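## Task

Find the box marked with an X on its top face and place only that box inside the tote beside the door, fully within the tote's rim. Every other box must stay on its desk. The robot must not tip over or finish leaning. The result only counts if the box stays in place without the robot holding it.

## Robot and tools

Robot: a simulated Hello Robot Stretch 4 with a single arm. It has an omni-wheel base, a lift that slides up a mast, a telescoping arm reaching forward, a wrist with yaw, pitch and roll, and a two-finger gripper. It stands about 1.6 m tall; the base rim lies within 0.23 m of the base origin. Cameras on the robot: head_camera, head_left_camera, head_right_camera, wrist_camera. Loose objects may occasionally get nudged by something external.

Frames: the base frame sits on the floor below the base centre, x ahead, y to the left, z upward. hand_pose is reported in this frame and marks a point between the open fingertips; with all wrist joints at zero its axes line up with the base frame, though the printed position may be a bit off. The odometry frame is where the base frame was when the scene began.

execute_actions: argument actions is a list holding zero or one action; cameras optionally lists which camera images to return (omitted, null or ["all"] gives every camera, [] gives none; an unknown name rejects the call). An action may contain base, joints, or both, plus optional pace and contact_limits; alternatively it holds only end_of_arm. Motions in one action begin together and may finish at different moments.
- base: exactly one relative command, an offset from where the base last reported itself. translate_m: straight drive in metres, positive forward, -2 to 2. strafe_m: sideways drive in metres, positive left, -2 to 2. rotate_rad: turn in place in radians, positive counter-clockwise seen from above, -3.2 to 3.2.
- joints: absolute targets, keyed by name, in one object. lift_m 0 to 1.2; arm_m extension 0 to 0.55; wrist_yaw_rad -1.134 to 4.276 (0 points forward, positive swings left, 3.14 tucked back, above 3.4 the arm may interfere); wrist_pitch_rad -1.117 to 4.259 (0 level, 1.57 pointing down); wrist_roll_rad -1.117 to 4.259 (0 keeps fingers level, positive turns clockwise viewed from behind); gripper_m -0.038 to 0.141, the fingertip gap in metres (negative means the tips press together). Done tolerances: lift and arm ±0.004, yaw and roll ±0.02, pitch ±0.05, gripper ±0.004. Joint targets past the range are clipped and the result notes it; any other bad value or unknown key rejects the call and nothing moves.
- pace: "slow", "default", "fast" or "max" (base up to 0.1/0.3/0.4/0.6 m/s and 1/2/3/4 rad/s). With lift above 0.2 the base is slowed further, down to 0.3 m/s and 1 rad/s at full height.
- contact_limits: only arm_m, 0 (gentlest) to 0.75 (firmest), default 0.5; the arm stops when it pushes harder than this.
- end_of_arm: "enable_torque" re-energises wrist or gripper motors that shut off.
An empty actions list just reports state and images. Anything left out of an action may still be driving toward an earlier target without showing it. A stop reported in one call cancels later execute_actions, wait and finished_scene calls in the same reply. To unfold the wrist at the start, send lift_m 0.4 with wrist_yaw_rad 0 together.

wait: seconds, 0 to 10; issues nothing new and returns state and images.

zoom_image: camera and region [x0, y0, x1, y1] in pixels of that camera's most recent full image, top-left is (0, 0), at most 504 by 504.

finished_scene: scene, the number of the current scene. Ends it irreversibly after the last command is held, reports success, and gives the following task. Replying with no tool call ends everything.

Result lines: base_status and joint_status give each motion's outcome: done (for the base, wheels turned the commanded amount even if slipping), off_target (rested short, may still push), contact_stop_at_<key> (blocked; that part goes slack, a slack lift can sag, slack wheels can roll), limit_stop_at_<name> (built-in limit; limit_stop_at_tilt means over 6 degrees lean with lift, arm and wheels slack until upright; limit_stop_at_own_body means near self-collision, often with pitch below -0.2 and roll below -0.4 or above 4), time_out, torque_fault (a wrist or gripper motor went limp; send enable_torque). on_its_own covers uncommanded things; its held at values are targets, not positions. lidar_m: 12 distances in metres from the base origin, 30-degree sectors starting straight ahead and going counter-clockwise (4th left, 7th behind, 10th right); "-" means nothing seen or closer than 0.25 m; sees from about 0.15 m up, misses glass, thin legs and much behind. wrist_depth_mm: 7x7 grid of depths from the top left, 100 to 2000 mm, includes the robot's own body. base_odometry counts wheel turns, heading -3.142 to 3.142; if turned_by_wheels and turned_by_imu disagree by over about 0.1 rad, heading error is roughly their difference. base_tilt in degrees, forward and right positive, with a fixed bias up to 1.5. motor_effort in percent, positive toward higher joint values, peak in brackets, with fixed offsets and noise; for wheel_0 to wheel_2 positive turns the base right. A load in a level gripper pushes pitch effort away from 0.

Gripping: command a gap smaller than the box; tighter squeezes harder and pulls the box toward the wrist by up to a third of the shortfall. The gap reading and done do not prove a hold; a firm grip shows as a clear gripper effort change at targets of 0 or more. Fingertips jammed on a surface free up by raising the lift.

Avoid: driving or turning with over 1 kg held and arm beyond 0.2, especially at fast paces; sustained pushes or pulls with the gripper high; pressing the gripper into things via base or arm moves; dropping, slamming or hitting objects; and disturbing the other boxes.

Each tool is called after "Call:" as name([rows], argument=value, ...), one row to a line, values as JSON.

## Session

Call:
execute_actions(actions=[])

Scene clock: 0.00 s.
base_odometry: x=+0.000 y=+0.000 heading=+0.000 (m, m, rad; odometry frame)
turned_by_wheels: +0.000 (rad since the last result)
turned_by_imu: +0.000 (rad since the last result)
base_tilt: forward=+0.1 right=+0.0 (deg)
lidar_m: 2.18 1.00 0.84 0.82 0.89 0.77 0.75 0.86 0.89 0.87 0.96 1.59
base_status: not commanded
joint_positions: lift_m=+0.190 arm_m=-0.001 wrist_yaw_rad=+3.236 wrist_pitch_rad=-0.009 wrist_roll_rad=+0.010 gripper_m=+0.057
joint_status: not commanded
motor_effort: lift_m=+20 arm_m=-1 wrist_yaw_rad=+1 wrist_pitch_rad=-7 wrist_roll_rad=+1 gripper_m=-1 wheel_0=+0 wheel_1=+0 wheel_2=+0 (%)
hand_pose: x=-0.1252 y=+0.0597 z=+0.3704 quat_wxyz=(-0.047, +0.004, +0.005, +0.999) (m; base frame)
wrist_depth_mm: - 131 609 1229 1464 1397 1336 / - 109 131 1576 1499 1397 1397 / - 112 133 1576 1576 1464 1366 / - 126 169 1708 1618 1464 1397 / 140 1255 1576 1661 216 1430 1205 / 198 1229 201 1138 946 854 878 / 195 976 878 - - 732 683
pictures: head_camera, head_left_camera, head_right_camera, wrist_camera
Images, in order (width x height): head_camera 420x560, head_left_camera 420x672, head_right_camera 420x672, wrist_camera 616x392.

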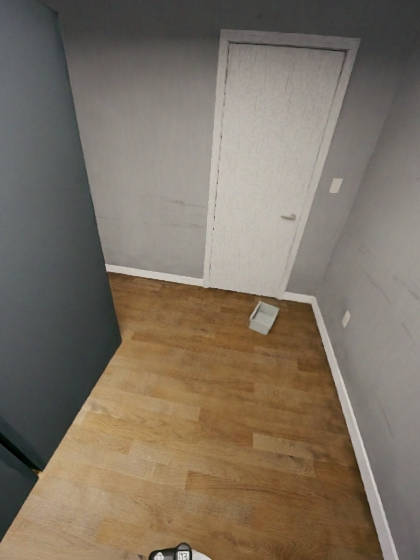

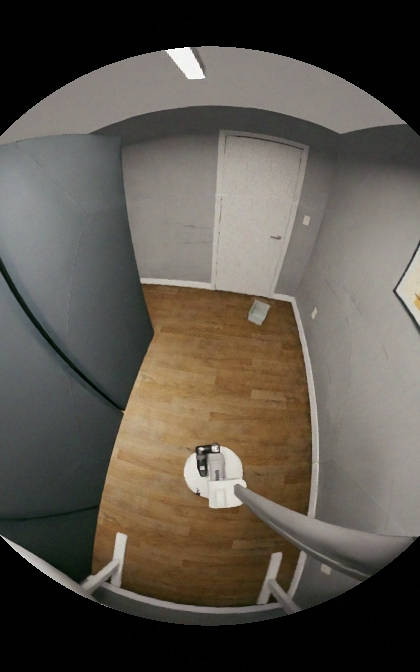

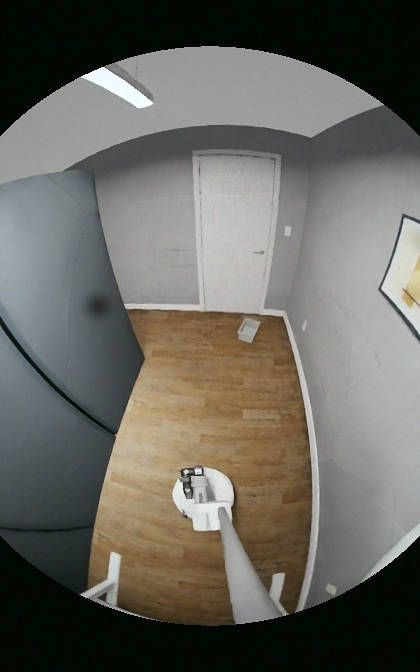

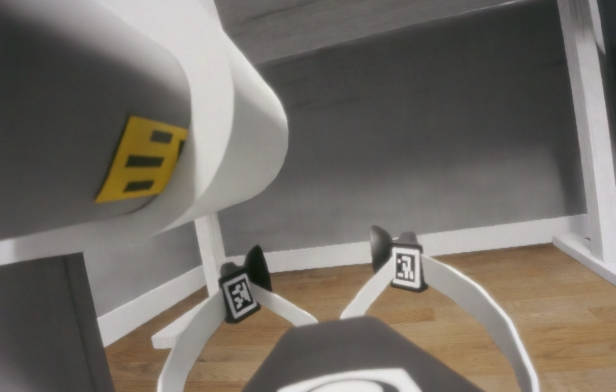

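Call:
execute_actions([
  {"base": {"rotate_rad": 3.14}, "pace": "fast"},
])

Scene clock: 5.07 s.
base_odometry: x=+0.000 y=+0.000 heading=+3.140 (m, m, rad; odometry frame)
turned_by_wheels: +3.140 (rad since the last result)
turned_by_imu: +3.098 (rad since the last result)
base_tilt: forward=+0.3 right=-0.1 (deg)
lidar_m: 0.74 0.86 0.87 0.87 0.98 1.61 2.21 1.02 0.82 0.83 0.91 0.74
base_status: done
joint_positions: lift_m=+0.190 arm_m=-0.001 wrist_yaw_rad=+3.236 wrist_pitch_rad=-0.009 wrist_roll_rad=+0.010 gripper_m=+0.057
joint_status: not commanded
motor_effort: lift_m=+20(20) arm_m=-1(1) wrist_yaw_rad=+1(2) wrist_pitch_rad=-6(6) wrist_roll_rad=+1(1) gripper_m=-5(5) wheel_0=-3(12) wheel_1=-1(8) wheel_2=-1(11) (%)
hand_pose: x=-0.1252 y=+0.0598 z=+0.3704 quat_wxyz=(-0.047, +0.004, +0.005, +0.999) (m; base frame)
wrist_depth_mm: - 131 - - - - 1756 / - 109 131 - - - 1863 / - 112 133 - - - - / - 126 169 - - - 1863 / 141 1205 - - 216 1430 1281 / 199 1229 200 1138 960 866 866 / 195 976 904 - - 741 683
pictures: head_camera, head_left_camera, head_right_camera, wrist_camera
Images, in order (width x height): head_camera 420x560, head_left_camera 420x672, head_right_camera 420x672, wrist_camera 616x392.

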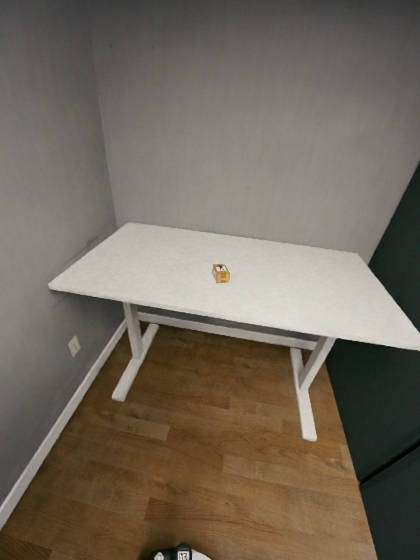

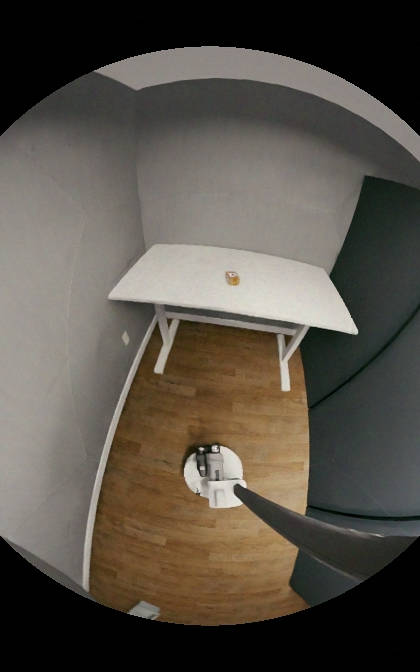

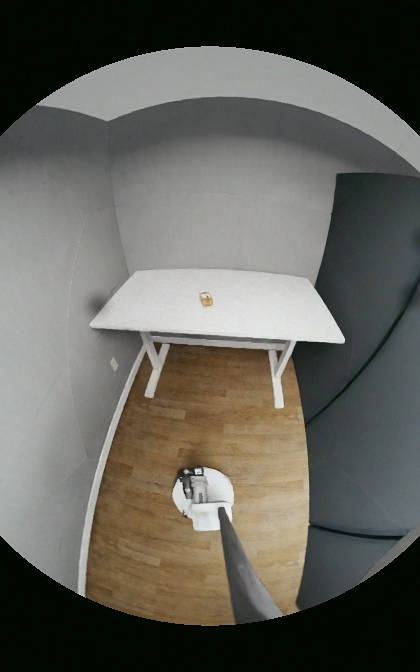

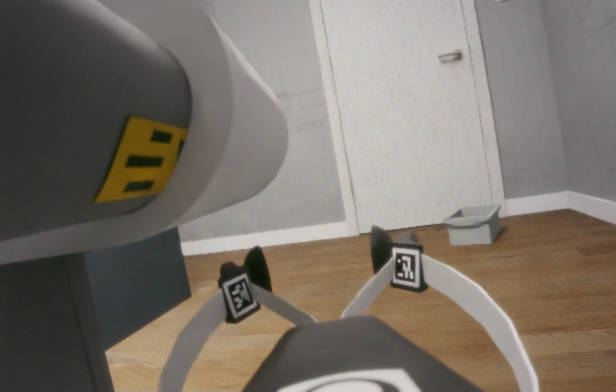

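Call:
zoom_image(camera="head_camera", region=[190, 245, 250, 300])

Region (190, 245, 250, 300) of head_camera's 420x560 image, scaled by 8.400, with more detail than that image has; it fills the top 462 rows of this view, and the rest is white.

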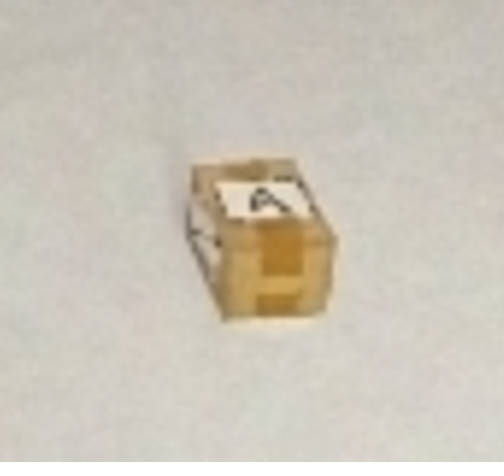

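Call:
execute_actions([
  {"base": {"translate_m": -1.6}, "pace": "max"},
], cameras=["head_left_camera", "wrist_camera"])

Call:
execute_actions([
  {"base": {"rotate_rad": -1.4}, "pace": "fast"},
])

Scene clock: 26.80 s.
base_odometry: x=+1.600 y=-0.004 heading=+3.139 (m, m, rad; odometry frame)
turned_by_wheels: +0.000 (rad since the last result)
turned_by_imu: +0.000 (rad since the last result)
base_tilt: forward=+0.2 right=-0.1 (deg)
lidar_m: 2.31 1.43 1.19 0.51 0.67 0.62 0.61 0.71 1.18 0.71 0.61 0.95
base_status: done
joint_positions: lift_m=+0.190 arm_m=-0.001 wrist_yaw_rad=+3.236 wrist_pitch_rad=-0.009 wrist_roll_rad=+0.010 gripper_m=+0.057
joint_status: not commanded
motor_effort: lift_m=+20(20) arm_m=-2(2) wrist_yaw_rad=+2(1) wrist_pitch_rad=-5(8) wrist_roll_rad=+1(1) gripper_m=+0(5) wheel_0=-2(11) wheel_1=-1(8) wheel_2=-2(14) (%)
hand_pose: x=-0.1252 y=+0.0597 z=+0.3704 quat_wxyz=(-0.047, +0.004, +0.005, +0.999) (m; base frame)
wrist_depth_mm: - 130 455 732 676 640 609 / - 109 131 732 683 640 609 / - 111 133 741 699 654 609 / - 126 169 759 699 654 634 / 141 878 831 778 217 661 634 / 199 891 200 778 715 661 640 / 195 904 820 - - 683 654
pictures: head_left_camera, wrist_camera
Images, in order (width x height): head_left_camera 420x672, wrist_camera 616x392.

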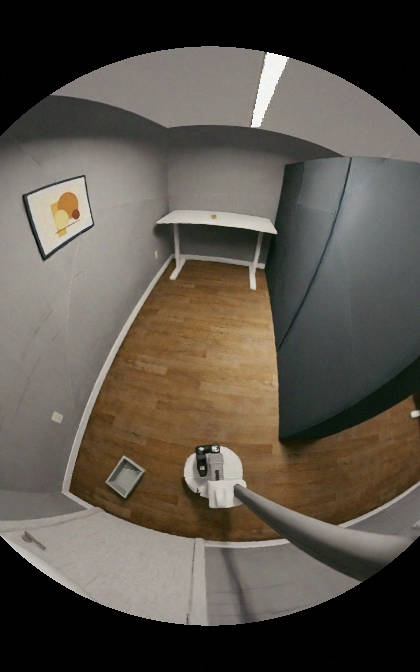

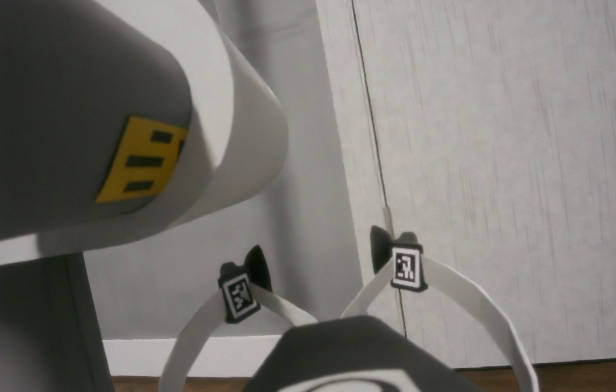

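Scene clock: 28.47 s.
base_odometry: x=+1.600 y=-0.004 heading=+1.739 (m, m, rad; odometry frame)
turned_by_wheels: -1.400 (rad since the last result)
turned_by_imu: -1.382 (rad since the last result)
base_tilt: forward=+0.1 right=-0.1 (deg)
lidar_m: 0.61 0.64 1.31 2.05 1.31 1.18 0.56 0.68 0.58 0.65 0.82 1.58
base_status: done
joint_positions: lift_m=+0.190 arm_m=-0.001 wrist_yaw_rad=+3.236 wrist_pitch_rad=-0.009 wrist_roll_rad=+0.010 gripper_m=+0.057
joint_status: not commanded
motor_effort: lift_m=+20(20) arm_m=-1(1) wrist_yaw_rad=+0(1) wrist_pitch_rad=-6(6) wrist_roll_rad=+1(1) gripper_m=-3(2) wheel_0=+2(11) wheel_1=+0(11) wheel_2=-2(8) (%)
hand_pose: x=-0.1252 y=+0.0597 z=+0.3704 quat_wxyz=(-0.047, +0.004, +0.005, +0.999) (m; base frame)
wrist_depth_mm: - 131 732 1308 1182 1098 1008 / - 108 131 1336 1229 1078 1008 / - 112 133 1308 1205 1138 1025 / - 126 169 1366 1255 1138 1060 / 140 820 1060 1366 216 1160 1042 / 199 842 201 878 750 866 866 / 195 798 891 - - 732 683
pictures: head_camera, head_left_camera, head_right_camera, wrist_camera
Images, in order (width x height): head_camera 420x560, head_left_camera 420x672, head_right_camera 420x672, wrist_camera 616x392.

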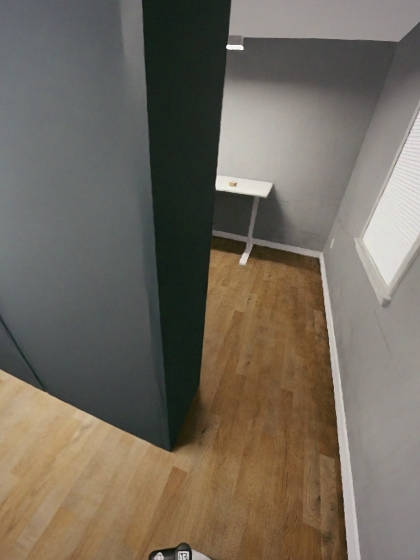

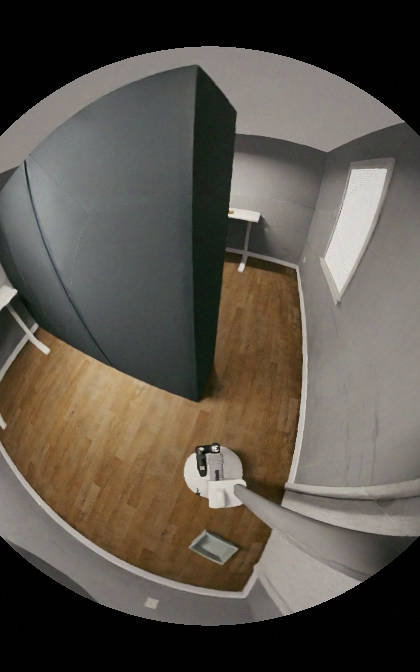

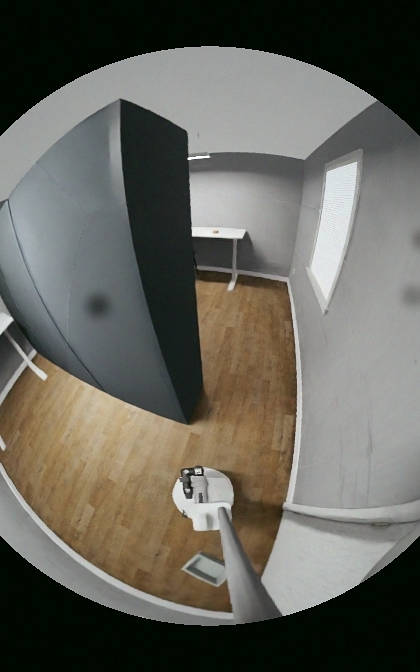

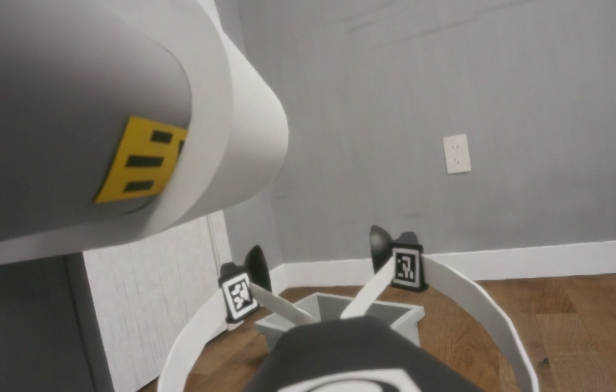

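Call:
execute_actions([
  {"base": {"rotate_rad": -0.32}, "pace": "fast"},
], cameras=[])

Call:
execute_actions([
  {"base": {"strafe_m": -0.17}, "pace": "fast"},
], cameras=["head_camera", "head_left_camera"])

Scene clock: 35.57 s.
base_odometry: x=+1.600 y=-0.004 heading=+1.419 (m, m, rad; odometry frame)
turned_by_wheels: -0.320 (rad since the last result)
turned_by_imu: -0.316 (rad since the last result)
base_tilt: forward=+0.1 right=-0.1 (deg)
lidar_m: 1.00 0.60 0.79 2.32 1.58 1.20 0.54 0.55 0.63 0.60 0.67 1.00
base_status: done
joint_positions: lift_m=+0.190 arm_m=-0.001 wrist_yaw_rad=+3.236 wrist_pitch_rad=-0.009 wrist_roll_rad=+0.010 gripper_m=+0.057
joint_status: not commanded
motor_effort: lift_m=+20(20) arm_m=-1(1) wrist_yaw_rad=+1(0) wrist_pitch_rad=-6(6) wrist_roll_rad=+2(1) gripper_m=-3(5) wheel_0=+2(8) wheel_1=+0(7) wheel_2=-1(9) (%)
hand_pose: x=-0.1252 y=+0.0597 z=+0.3704 quat_wxyz=(-0.047, +0.004, +0.005, +0.999) (m; base frame)
wrist_depth_mm: - 130 715 1255 1229 1205 1138 / - 108 131 1255 1255 1182 1160 / - 112 133 1229 1255 1182 1205 / - 126 169 1255 1255 1229 1205 / 141 1138 1308 1308 216 1229 1182 / 199 1138 201 1078 946 866 878 / 195 904 691 - - 732 683
pictures: none
No camera images: the call's "cameras" was empty. Leave "cameras" out to get every camera's image.

Scene clock: 37.07 s.
base_odometry: x=+1.768 y=-0.030 heading=+1.420 (m, m, rad; odometry frame)
turned_by_wheels: +0.000 (rad since the last result)
turned_by_imu: +0.001 (rad since the last result)
base_tilt: forward=+0.2 right=+0.0 (deg)
lidar_m: 2.15 0.68 0.80 2.49 1.61 1.24 0.57 0.59 0.45 0.44 0.48 0.71
base_status: done
joint_positions: lift_m=+0.190 arm_m=-0.001 wrist_yaw_rad=+3.236 wrist_pitch_rad=-0.009 wrist_roll_rad=+0.010 gripper_m=+0.057
joint_status: not commanded
motor_effort: lift_m=+20(20) arm_m=-1(2) wrist_yaw_rad=+1(1) wrist_pitch_rad=-6(5) wrist_roll_rad=+1(1) gripper_m=-3(1) wheel_0=+1(14) wheel_1=+3(11) wheel_2=+0(1) (%)
hand_pose: x=-0.1252 y=+0.0597 z=+0.3704 quat_wxyz=(-0.047, +0.004, +0.005, +0.999) (m; base frame)
wrist_depth_mm: - 131 715 1281 1229 1160 1182 / - 108 131 1229 1229 1205 1182 / - 112 133 1281 1281 1229 1182 / - 126 169 1281 1255 1229 1205 / 141 842 1336 1308 216 1229 1138 / 198 854 201 854 904 866 878 / 195 820 798 - - 741 683
pictures: head_camera, head_left_camera
Images, in order (width x height): head_camera 420x560, head_left_camera 420x672.

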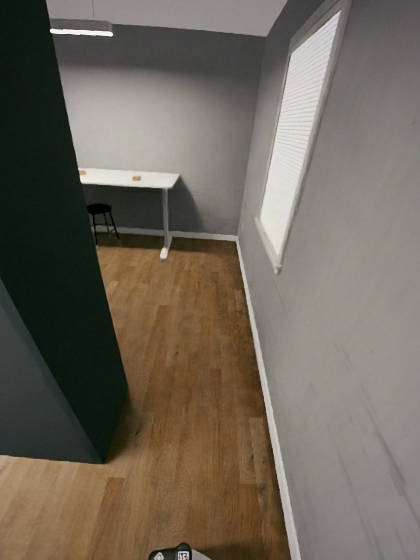

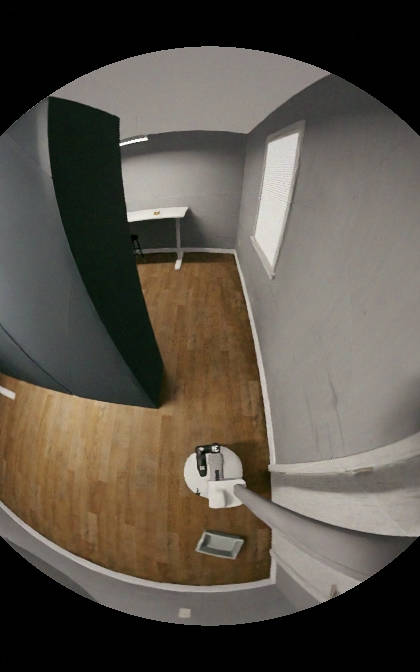

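Call:
execute_actions([
  {"base": {"translate_m": 1.7}, "pace": "max"},
])

Scene clock: 43.70 s.
base_odometry: x=+2.023 y=+1.651 heading=+1.420 (m, m, rad; odometry frame)
turned_by_wheels: +0.000 (rad since the last result)
turned_by_imu: -0.001 (rad since the last result)
base_tilt: forward=+0.1 right=-0.1 (deg)
lidar_m: 1.18 1.12 1.59 2.34 0.98 0.79 1.77 0.79 0.53 0.50 0.53 0.84
base_status: done
joint_positions: lift_m=+0.190 arm_m=-0.001 wrist_yaw_rad=+3.236 wrist_pitch_rad=-0.009 wrist_roll_rad=+0.010 gripper_m=+0.057
joint_status: not commanded
motor_effort: lift_m=+20(20) arm_m=-1(1) wrist_yaw_rad=+0(0) wrist_pitch_rad=-9(9) wrist_roll_rad=+1(1) gripper_m=-4(3) wheel_0=+2(11) wheel_1=-1(8) wheel_2=+2(16) (%)
hand_pose: x=-0.1252 y=+0.0597 z=+0.3704 quat_wxyz=(-0.047, +0.004, +0.005, +0.999) (m; base frame)
wrist_depth_mm: - 131 - - - 904 1118 / - 108 131 - - 866 1078 / - 111 133 - - 904 1138 / - 126 170 - - 931 1160 / 141 1008 1499 - 216 960 1042 / 198 1042 202 1098 946 798 759 / 195 917 891 - - 723 691
pictures: head_camera, head_left_camera, head_right_camera, wrist_camera
Images, in order (width x height): head_camera 420x560, head_left_camera 420x672, head_right_camera 420x672, wrist_camera 616x392.

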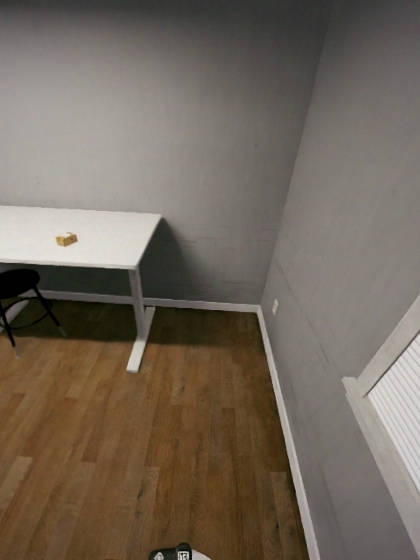

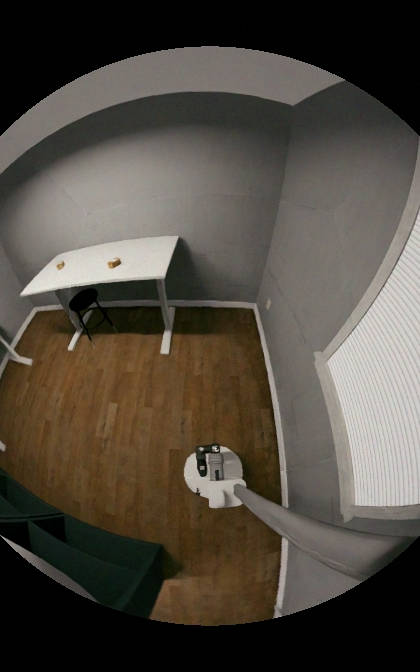

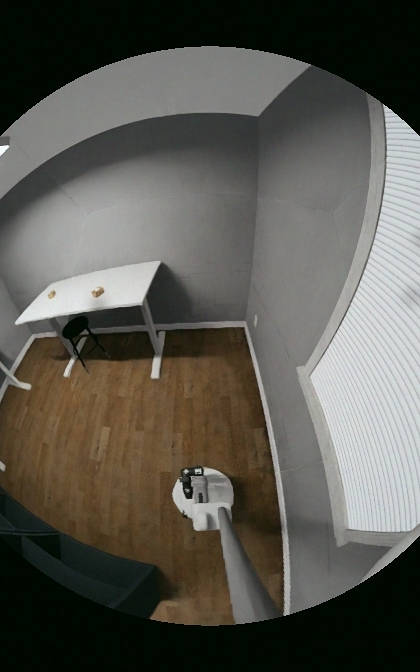

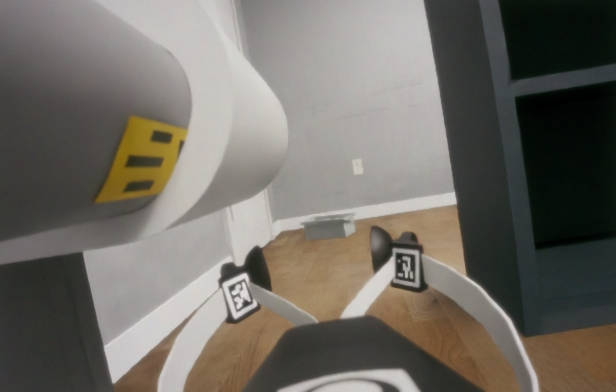

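Call:
execute_actions([
  {"base": {"strafe_m": 1.0}, "pace": "max"},
])

Scene clock: 48.53 s.
base_odometry: x=+1.035 y=+1.802 heading=+1.420 (m, m, rad; odometry frame)
turned_by_wheels: +0.000 (rad since the last result)
turned_by_imu: +0.000 (rad since the last result)
base_tilt: forward=+0.2 right=-0.1 (deg)
lidar_m: 1.07 1.18 1.44 1.40 0.89 0.70 0.65 0.68 1.59 1.49 1.60 1.14
base_status: done
joint_positions: lift_m=+0.190 arm_m=-0.001 wrist_yaw_rad=+3.236 wrist_pitch_rad=-0.009 wrist_roll_rad=+0.010 gripper_m=+0.057
joint_status: not commanded
motor_effort: lift_m=+20(20) arm_m=-1(1) wrist_yaw_rad=+0(1) wrist_pitch_rad=-7(8) wrist_roll_rad=+1(1) gripper_m=-6(3) wheel_0=+0(17) wheel_1=-2(14) wheel_2=+0(1) (%)
hand_pose: x=-0.1252 y=+0.0597 z=+0.3704 quat_wxyz=(-0.047, +0.004, +0.005, +0.999) (m; base frame)
wrist_depth_mm: - 131 634 1138 1118 917 1078 / - 108 131 1182 1042 715 891 / - 112 133 759 1042 732 1098 / - 126 169 1205 1182 723 1118 / 141 1008 1255 1255 216 732 1025 / 198 1008 200 917 768 723 732 / 195 842 798 - - 732 683
pictures: head_camera, head_left_camera, head_right_camera, wrist_camera
Images, in order (width x height): head_camera 420x560, head_left_camera 420x672, head_right_camera 420x672, wrist_camera 616x392.

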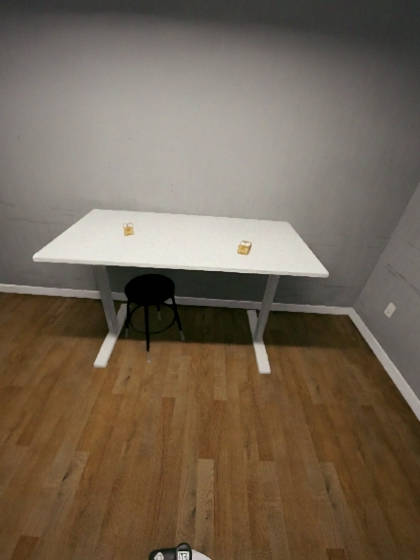

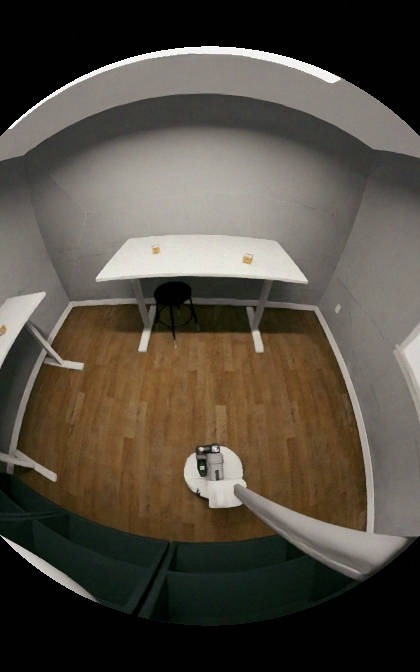

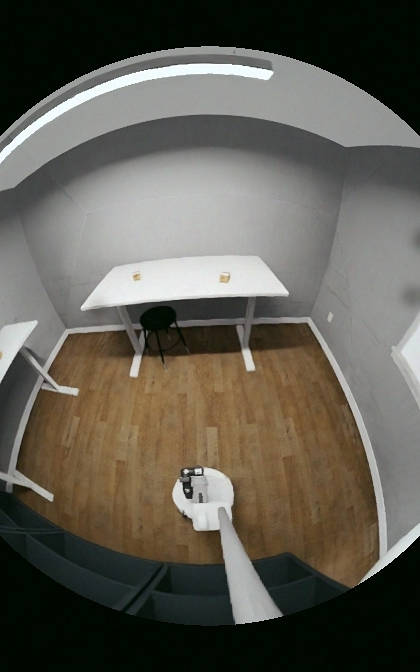

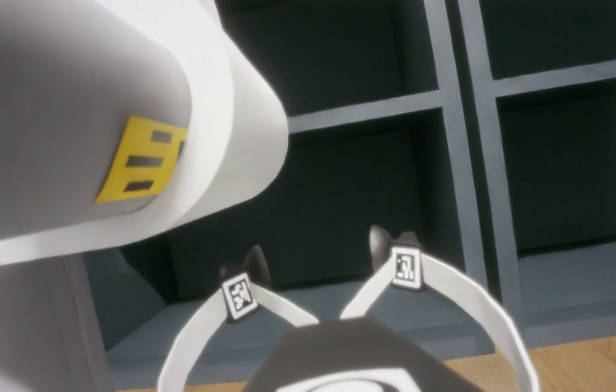

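Call:
zoom_image(camera="head_camera", region=[220, 225, 270, 270])

Call:
zoom_image(camera="head_camera", region=[104, 208, 154, 253])

Region (220, 225, 270, 270) of head_camera's 420x560 image, scaled by 10.080, with more detail than that image has; it fills the top 454 rows of this view, and the rest is white.

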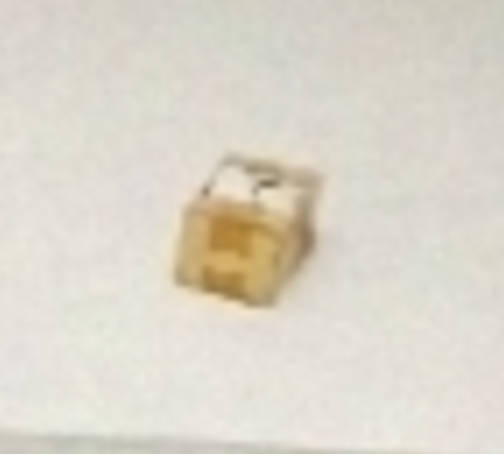

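Region (104, 208, 154, 253) of head_camera's 420x560 image, scaled by 10.080, with more detail than that image has; it fills the top 454 rows of this view, and the rest is white.

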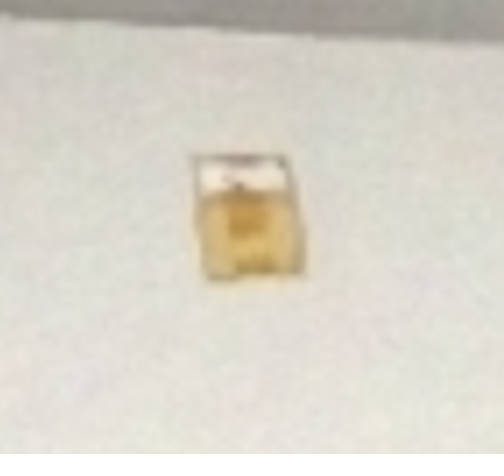

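Call:
execute_actions([
  {"base": {"translate_m": 0.5}, "joints": {"lift_m": 0.9, "wrist_yaw_rad": 0, "wrist_pitch_rad": 0.5}, "pace": "max"},
])

Scene clock: 58.57 s.
base_odometry: x=+1.110 y=+2.296 heading=+1.420 (m, m, rad; odometry frame)
turned_by_wheels: +0.000 (rad since the last result)
turned_by_imu: +0.000 (rad since the last result)
base_tilt: forward=+0.2 right=-0.1 (deg)
lidar_m: 0.56 0.62 0.88 1.35 1.46 1.21 1.15 1.24 1.58 1.50 0.83 0.59
base_status: done
joint_positions: lift_m=+0.900 arm_m=-0.001 wrist_yaw_rad=+0.000 wrist_pitch_rad=+0.502 wrist_roll_rad=+0.010 gripper_m=+0.057
joint_status: all done
motor_effort: lift_m=+21(26) arm_m=-1(1) wrist_yaw_rad=+0(7) wrist_pitch_rad=-8(7) wrist_roll_rad=+1(1) gripper_m=+0(2) wheel_0=+0(11) wheel_1=+1(9) wheel_2=+1(14) (%)
hand_pose: x=+0.4232 y=-0.0873 z=+0.9393 quat_wxyz=(+0.969, +0.005, +0.248, -0.001) (m; base frame)
wrist_depth_mm: 1025 1008 917 759 521 554 508 / 676 603 521 459 421 384 384 / 439 392 384 384 1229 1255 1255 / 1308 1281 1336 1366 1366 1336 1397 / 1430 878 878 1499 216 1397 1366 / 946 759 201 1308 1229 1078 1205 / 1255 1182 1205 - - 1098 1078
pictures: head_camera, head_left_camera, head_right_camera, wrist_camera
Images, in order (width x height): head_camera 420x560, head_left_camera 420x672, head_right_camera 420x672, wrist_camera 616x392.

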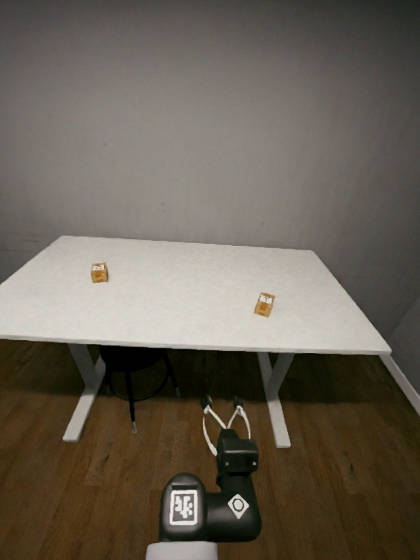

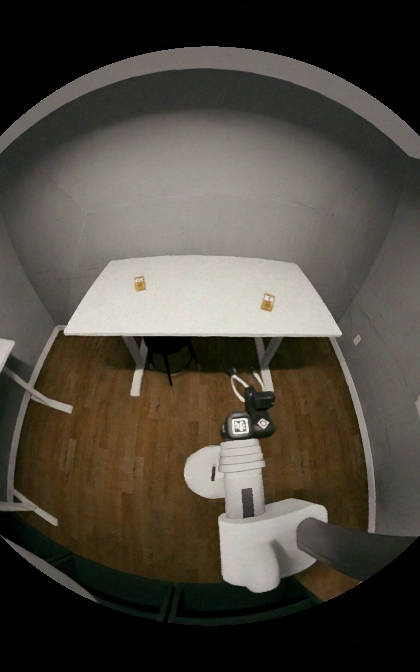

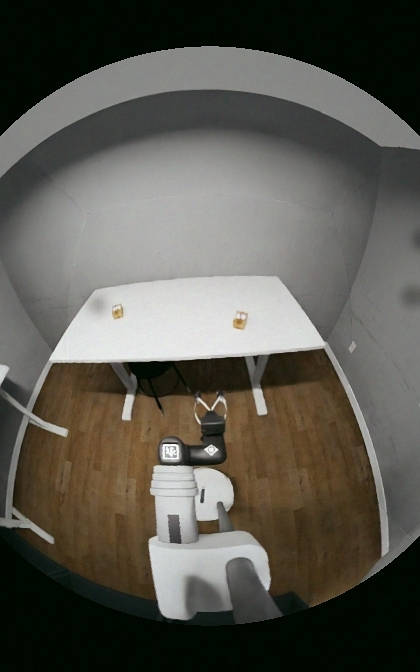

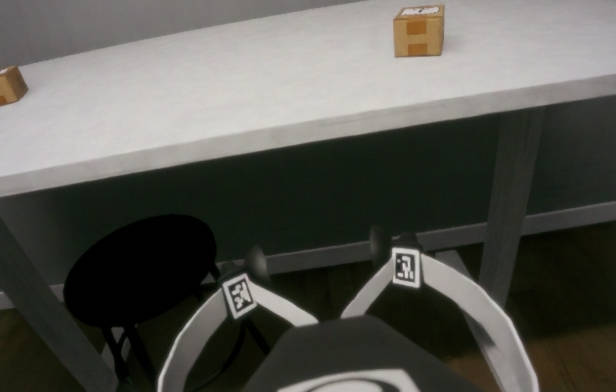

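Call:
zoom_image(camera="head_camera", region=[240, 280, 290, 325])

Call:
zoom_image(camera="head_camera", region=[75, 250, 125, 295])

Region (240, 280, 290, 325) of head_camera's 420x560 image, scaled by 10.080, with more detail than that image has; it fills the top 454 rows of this view, and the rest is white.

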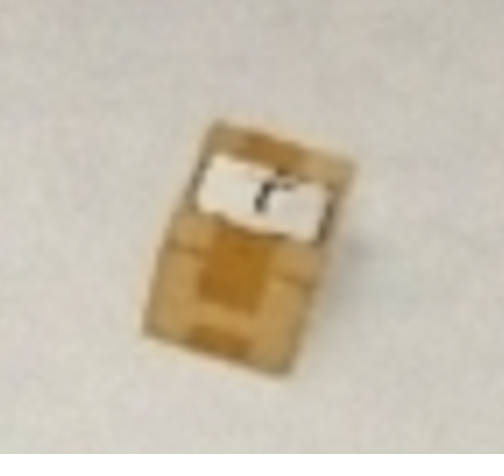

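Region (75, 250, 125, 295) of head_camera's 420x560 image, scaled by 10.080, with more detail than that image has; it fills the top 454 rows of this view, and the rest is white.

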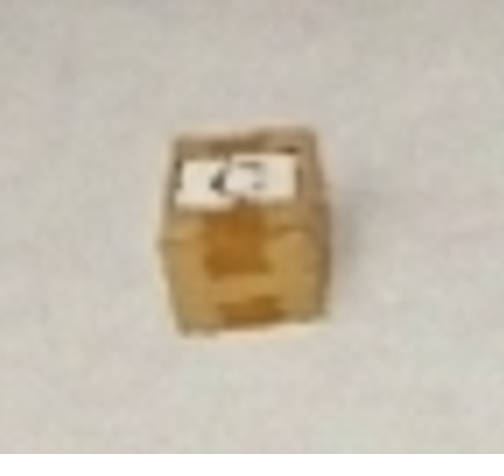

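Call:
execute_actions([
  {"base": {"rotate_rad": 1.6}, "pace": "max"},
])

Scene clock: 66.97 s.
base_odometry: x=+1.110 y=+2.296 heading=+3.019 (m, m, rad; odometry frame)
turned_by_wheels: +1.599 (rad since the last result)
turned_by_imu: +1.578 (rad since the last result)
base_tilt: forward=+0.2 right=-0.1 (deg)
lidar_m: 1.35 1.44 1.16 1.13 1.23 1.60 1.58 0.82 0.61 0.58 0.61 0.92
base_status: done
joint_positions: lift_m=+0.900 arm_m=-0.001 wrist_yaw_rad=+0.000 wrist_pitch_rad=+0.502 wrist_roll_rad=+0.010 gripper_m=+0.057
joint_status: not commanded
motor_effort: lift_m=+22(22) arm_m=-1(2) wrist_yaw_rad=+1(0) wrist_pitch_rad=-4(5) wrist_roll_rad=+1(1) gripper_m=-6(5) wheel_0=-3(9) wheel_1=-2(8) wheel_2=-2(8) (%)
hand_pose: x=+0.4232 y=-0.0874 z=+0.9393 quat_wxyz=(+0.969, +0.005, +0.248, -0.001) (m; base frame)
wrist_depth_mm: 1618 1205 1366 1708 1756 1756 1756 / 1808 1808 1808 1863 1921 1921 1863 / 1808 - - - - - 1863 / - - - - 1863 1756 1661 / 1756 1756 1708 1576 216 1464 1397 / 1537 1464 201 1308 1229 1205 1182 / 1308 1255 1205 - - 1118 1060
pictures: head_camera, head_left_camera, head_right_camera, wrist_camera
Images, in order (width x height): head_camera 420x560, head_left_camera 420x672, head_right_camera 420x672, wrist_camera 616x392.

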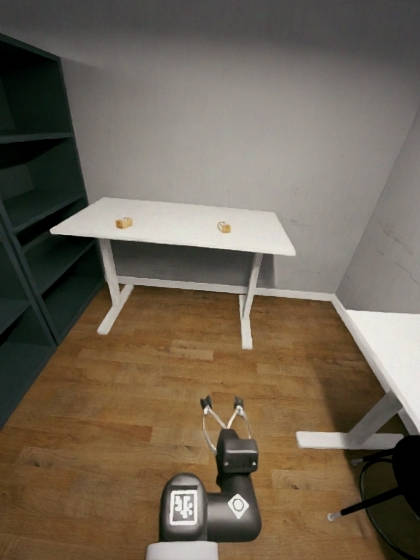

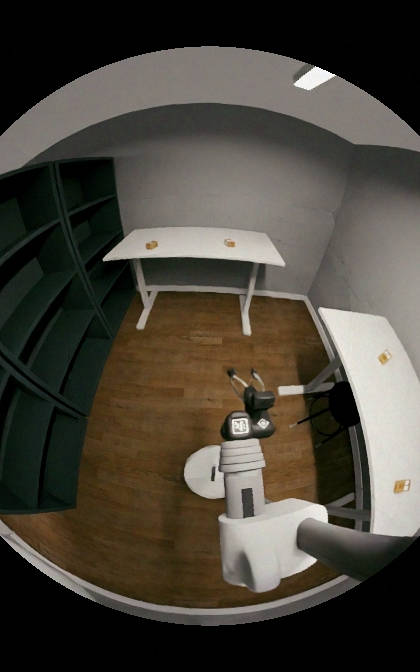

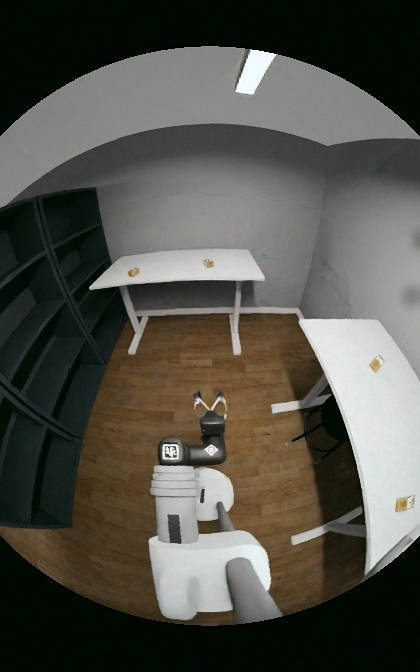

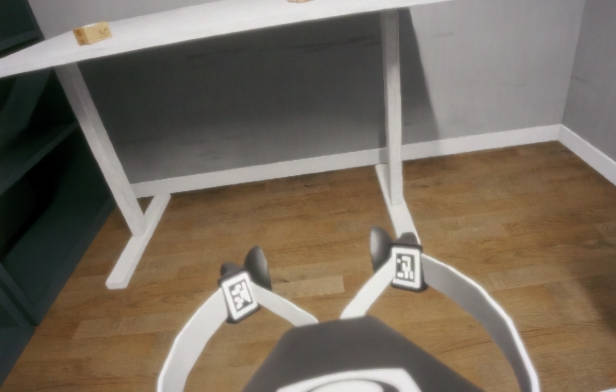

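Call:
execute_actions([
  {"base": {"translate_m": 0.78}, "joints": {"lift_m": 1.05}, "pace": "max"},
])

Scene clock: 75.97 s.
base_odometry: x=+0.335 y=+2.391 heading=+3.020 (m, m, rad; odometry frame)
turned_by_wheels: +0.000 (rad since the last result)
turned_by_imu: -0.001 (rad since the last result)
base_tilt: forward=+0.1 right=-0.1 (deg)
lidar_m: 0.54 0.62 0.97 1.09 1.18 1.70 2.35 0.83 0.67 0.62 0.78 0.59
base_status: done
joint_positions: lift_m=+1.050 arm_m=-0.001 wrist_yaw_rad=+0.000 wrist_pitch_rad=+0.502 wrist_roll_rad=+0.010 gripper_m=+0.057
joint_status: all done
motor_effort: lift_m=+22(24) arm_m=-1(1) wrist_yaw_rad=+1(1) wrist_pitch_rad=-7(7) wrist_roll_rad=+1(1) gripper_m=-3(4) wheel_0=+3(8) wheel_1=+1(9) wheel_2=+0(12) (%)
hand_pose: x=+0.4232 y=-0.0874 z=+1.0893 quat_wxyz=(+0.969, +0.005, +0.248, -0.001) (m; base frame)
wrist_depth_mm: 1008 1025 1008 1060 1042 1042 1060 / 1098 1078 1042 946 866 788 750 / 904 809 741 654 585 597 559 / 647 603 564 530 504 477 455 / 508 484 462 462 216 917 1464 / 1042 1537 200 1537 1397 1042 1336 / 1160 1397 1397 - - 1205 1205
pictures: head_camera, head_left_camera, head_right_camera, wrist_camera
Images, in order (width x height): head_camera 420x560, head_left_camera 420x672, head_right_camera 420x672, wrist_camera 616x392.

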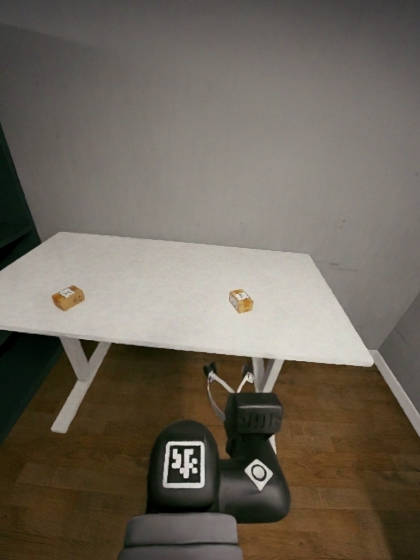

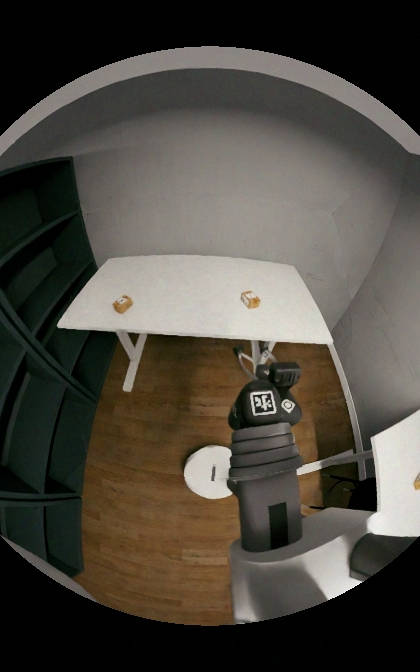

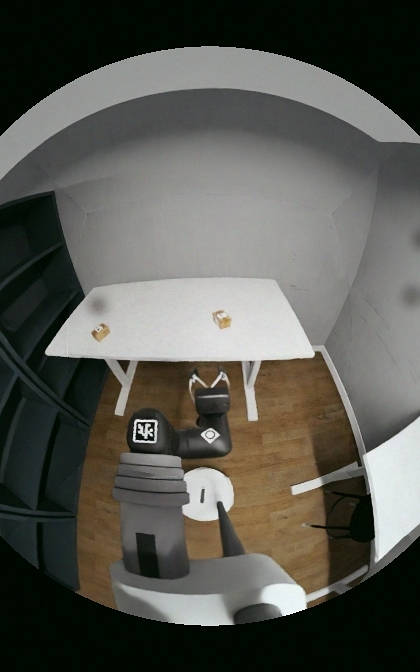

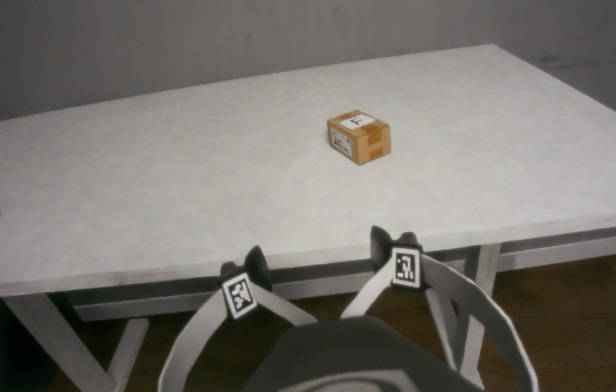

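Call:
zoom_image(camera="head_camera", region=[40, 275, 95, 320])

Call:
zoom_image(camera="wrist_camera", region=[310, 95, 410, 175])

Region (40, 275, 95, 320) of head_camera's 420x560 image, scaled by 9.164, with more detail than that image has; it fills the top 412 rows of this view, and the rest is white.

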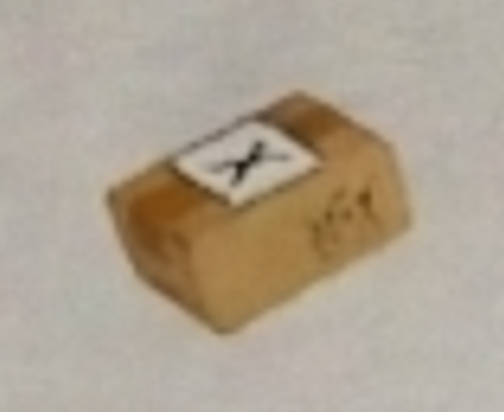

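Region (310, 95, 410, 175) of wrist_camera's 616x392 image, scaled by 5.040; it fills the top 403 rows of this view, and the rest is white.

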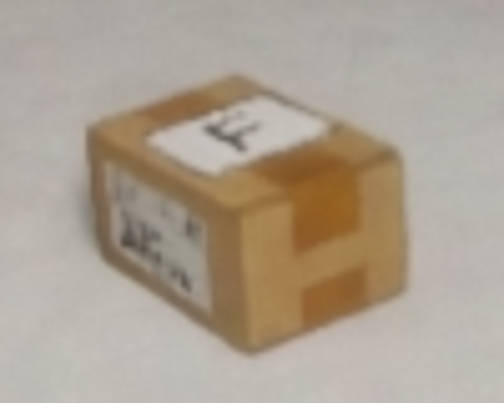

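Call:
execute_actions([
  {"base": {"strafe_m": 0.59}, "joints": {"lift_m": 1.2, "wrist_pitch_rad": 1.0, "gripper_m": 0.13}, "pace": "max"},
], cameras=["head_camera", "wrist_camera"])

Scene clock: 97.70 s.
base_odometry: x=+0.264 y=+1.805 heading=+3.020 (m, m, rad; odometry frame)
turned_by_wheels: +0.000 (rad since the last result)
turned_by_imu: -0.001 (rad since the last result)
base_tilt: forward=+0.2 right=-0.1 (deg)
lidar_m: 0.64 0.67 0.51 0.49 0.53 0.81 2.30 1.67 1.27 1.20 0.84 0.65
base_status: done
joint_positions: lift_m=+1.200 arm_m=-0.001 wrist_yaw_rad=+0.000 wrist_pitch_rad=+1.001 wrist_roll_rad=+0.010 gripper_m=+0.130
joint_status: all done
motor_effort: lift_m=+22(24) arm_m=-1(1) wrist_yaw_rad=+2(1) wrist_pitch_rad=-4(7) wrist_roll_rad=+1(1) gripper_m=-3(4) wheel_0=-2(12) wheel_1=-1(10) wheel_2=+0(1) (%)
hand_pose: x=+0.3259 y=-0.0874 z=+1.1351 quat_wxyz=(+0.877, +0.004, +0.480, -0.002) (m; base frame)
wrist_depth_mm: 661 621 603 574 574 554 549 / 585 564 554 554 544 1618 1576 / 1060 1576 1618 1618 1576 1537 1499 / 976 1499 1499 1499 1464 1430 1366 / 891 1366 1397 1366 1336 209 1308 / 809 991 199 1255 1255 1281 1229 / 788 1182 1255 - - 1205 1160
pictures: head_camera, wrist_camera
Images, in order (width x height): head_camera 420x560, wrist_camera 616x392.

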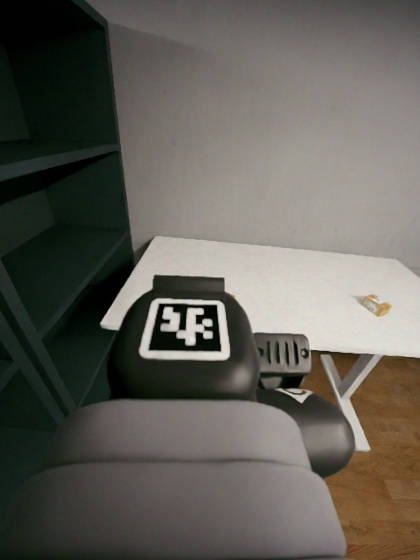

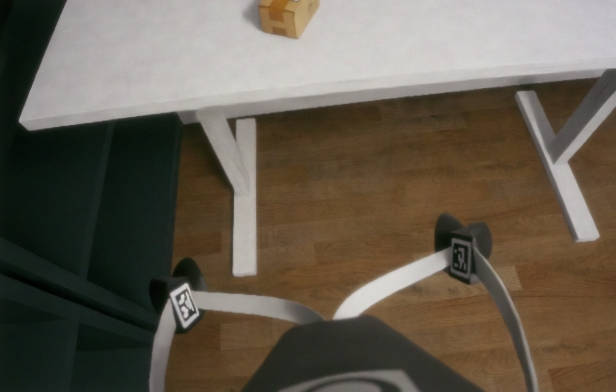

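Call:
execute_actions([
  {"base": {"translate_m": 0.25}, "joints": {"arm_m": 0.3, "wrist_pitch_rad": 1.57}, "pace": "max"},
], cameras=["head_right_camera", "wrist_camera"])

Scene clock: 113.10 s.
base_odometry: x=+0.016 y=+1.835 heading=+3.020 (m, m, rad; odometry frame)
turned_by_wheels: +0.000 (rad since the last result)
turned_by_imu: +0.000 (rad since the last result)
base_tilt: forward=+0.2 right=-0.1 (deg)
lidar_m: 0.40 0.42 0.49 0.47 0.52 0.75 2.56 1.68 1.28 1.18 0.52 0.39
base_status: done
joint_positions: lift_m=+1.200 arm_m=+0.299 wrist_yaw_rad=+0.000 wrist_pitch_rad=+1.570 wrist_roll_rad=+0.010 gripper_m=+0.130
joint_status: all done
motor_effort: lift_m=+22(22) arm_m=+5(5) wrist_yaw_rad=+0(3) wrist_pitch_rad=+0(2) wrist_roll_rad=+1(1) gripper_m=-1(2) wheel_0=+2(9) wheel_1=+1(7) wheel_2=+0(11) (%)
hand_pose: x=+0.4704 y=-0.0874 z=+1.0896 quat_wxyz=(+0.707, +0.003, +0.707, -0.003) (m; base frame)
wrist_depth_mm: 343 347 349 349 349 351 349 / 347 349 351 351 353 351 353 / 353 355 355 306 353 355 355 / 357 357 357 362 359 364 364 / 359 359 362 366 364 209 366 / 366 366 198 364 1308 1336 1336 / 788 1255 1308 - - 1308 1336
pictures: head_right_camera, wrist_camera
Images, in order (width x height): head_right_camera 420x672, wrist_camera 616x392.

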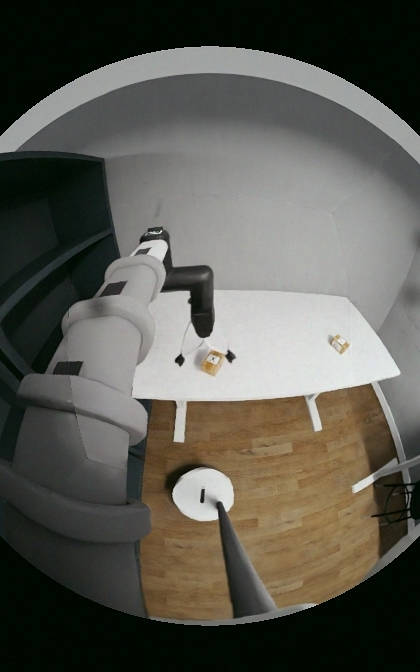

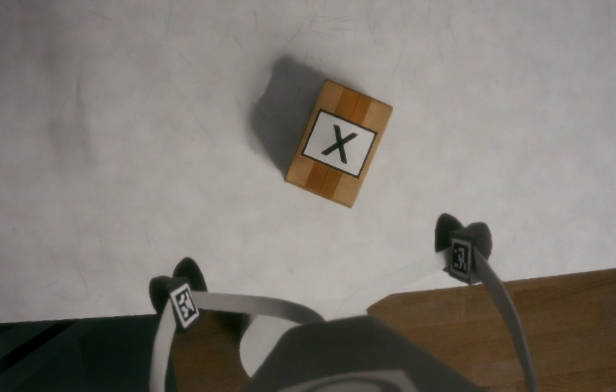

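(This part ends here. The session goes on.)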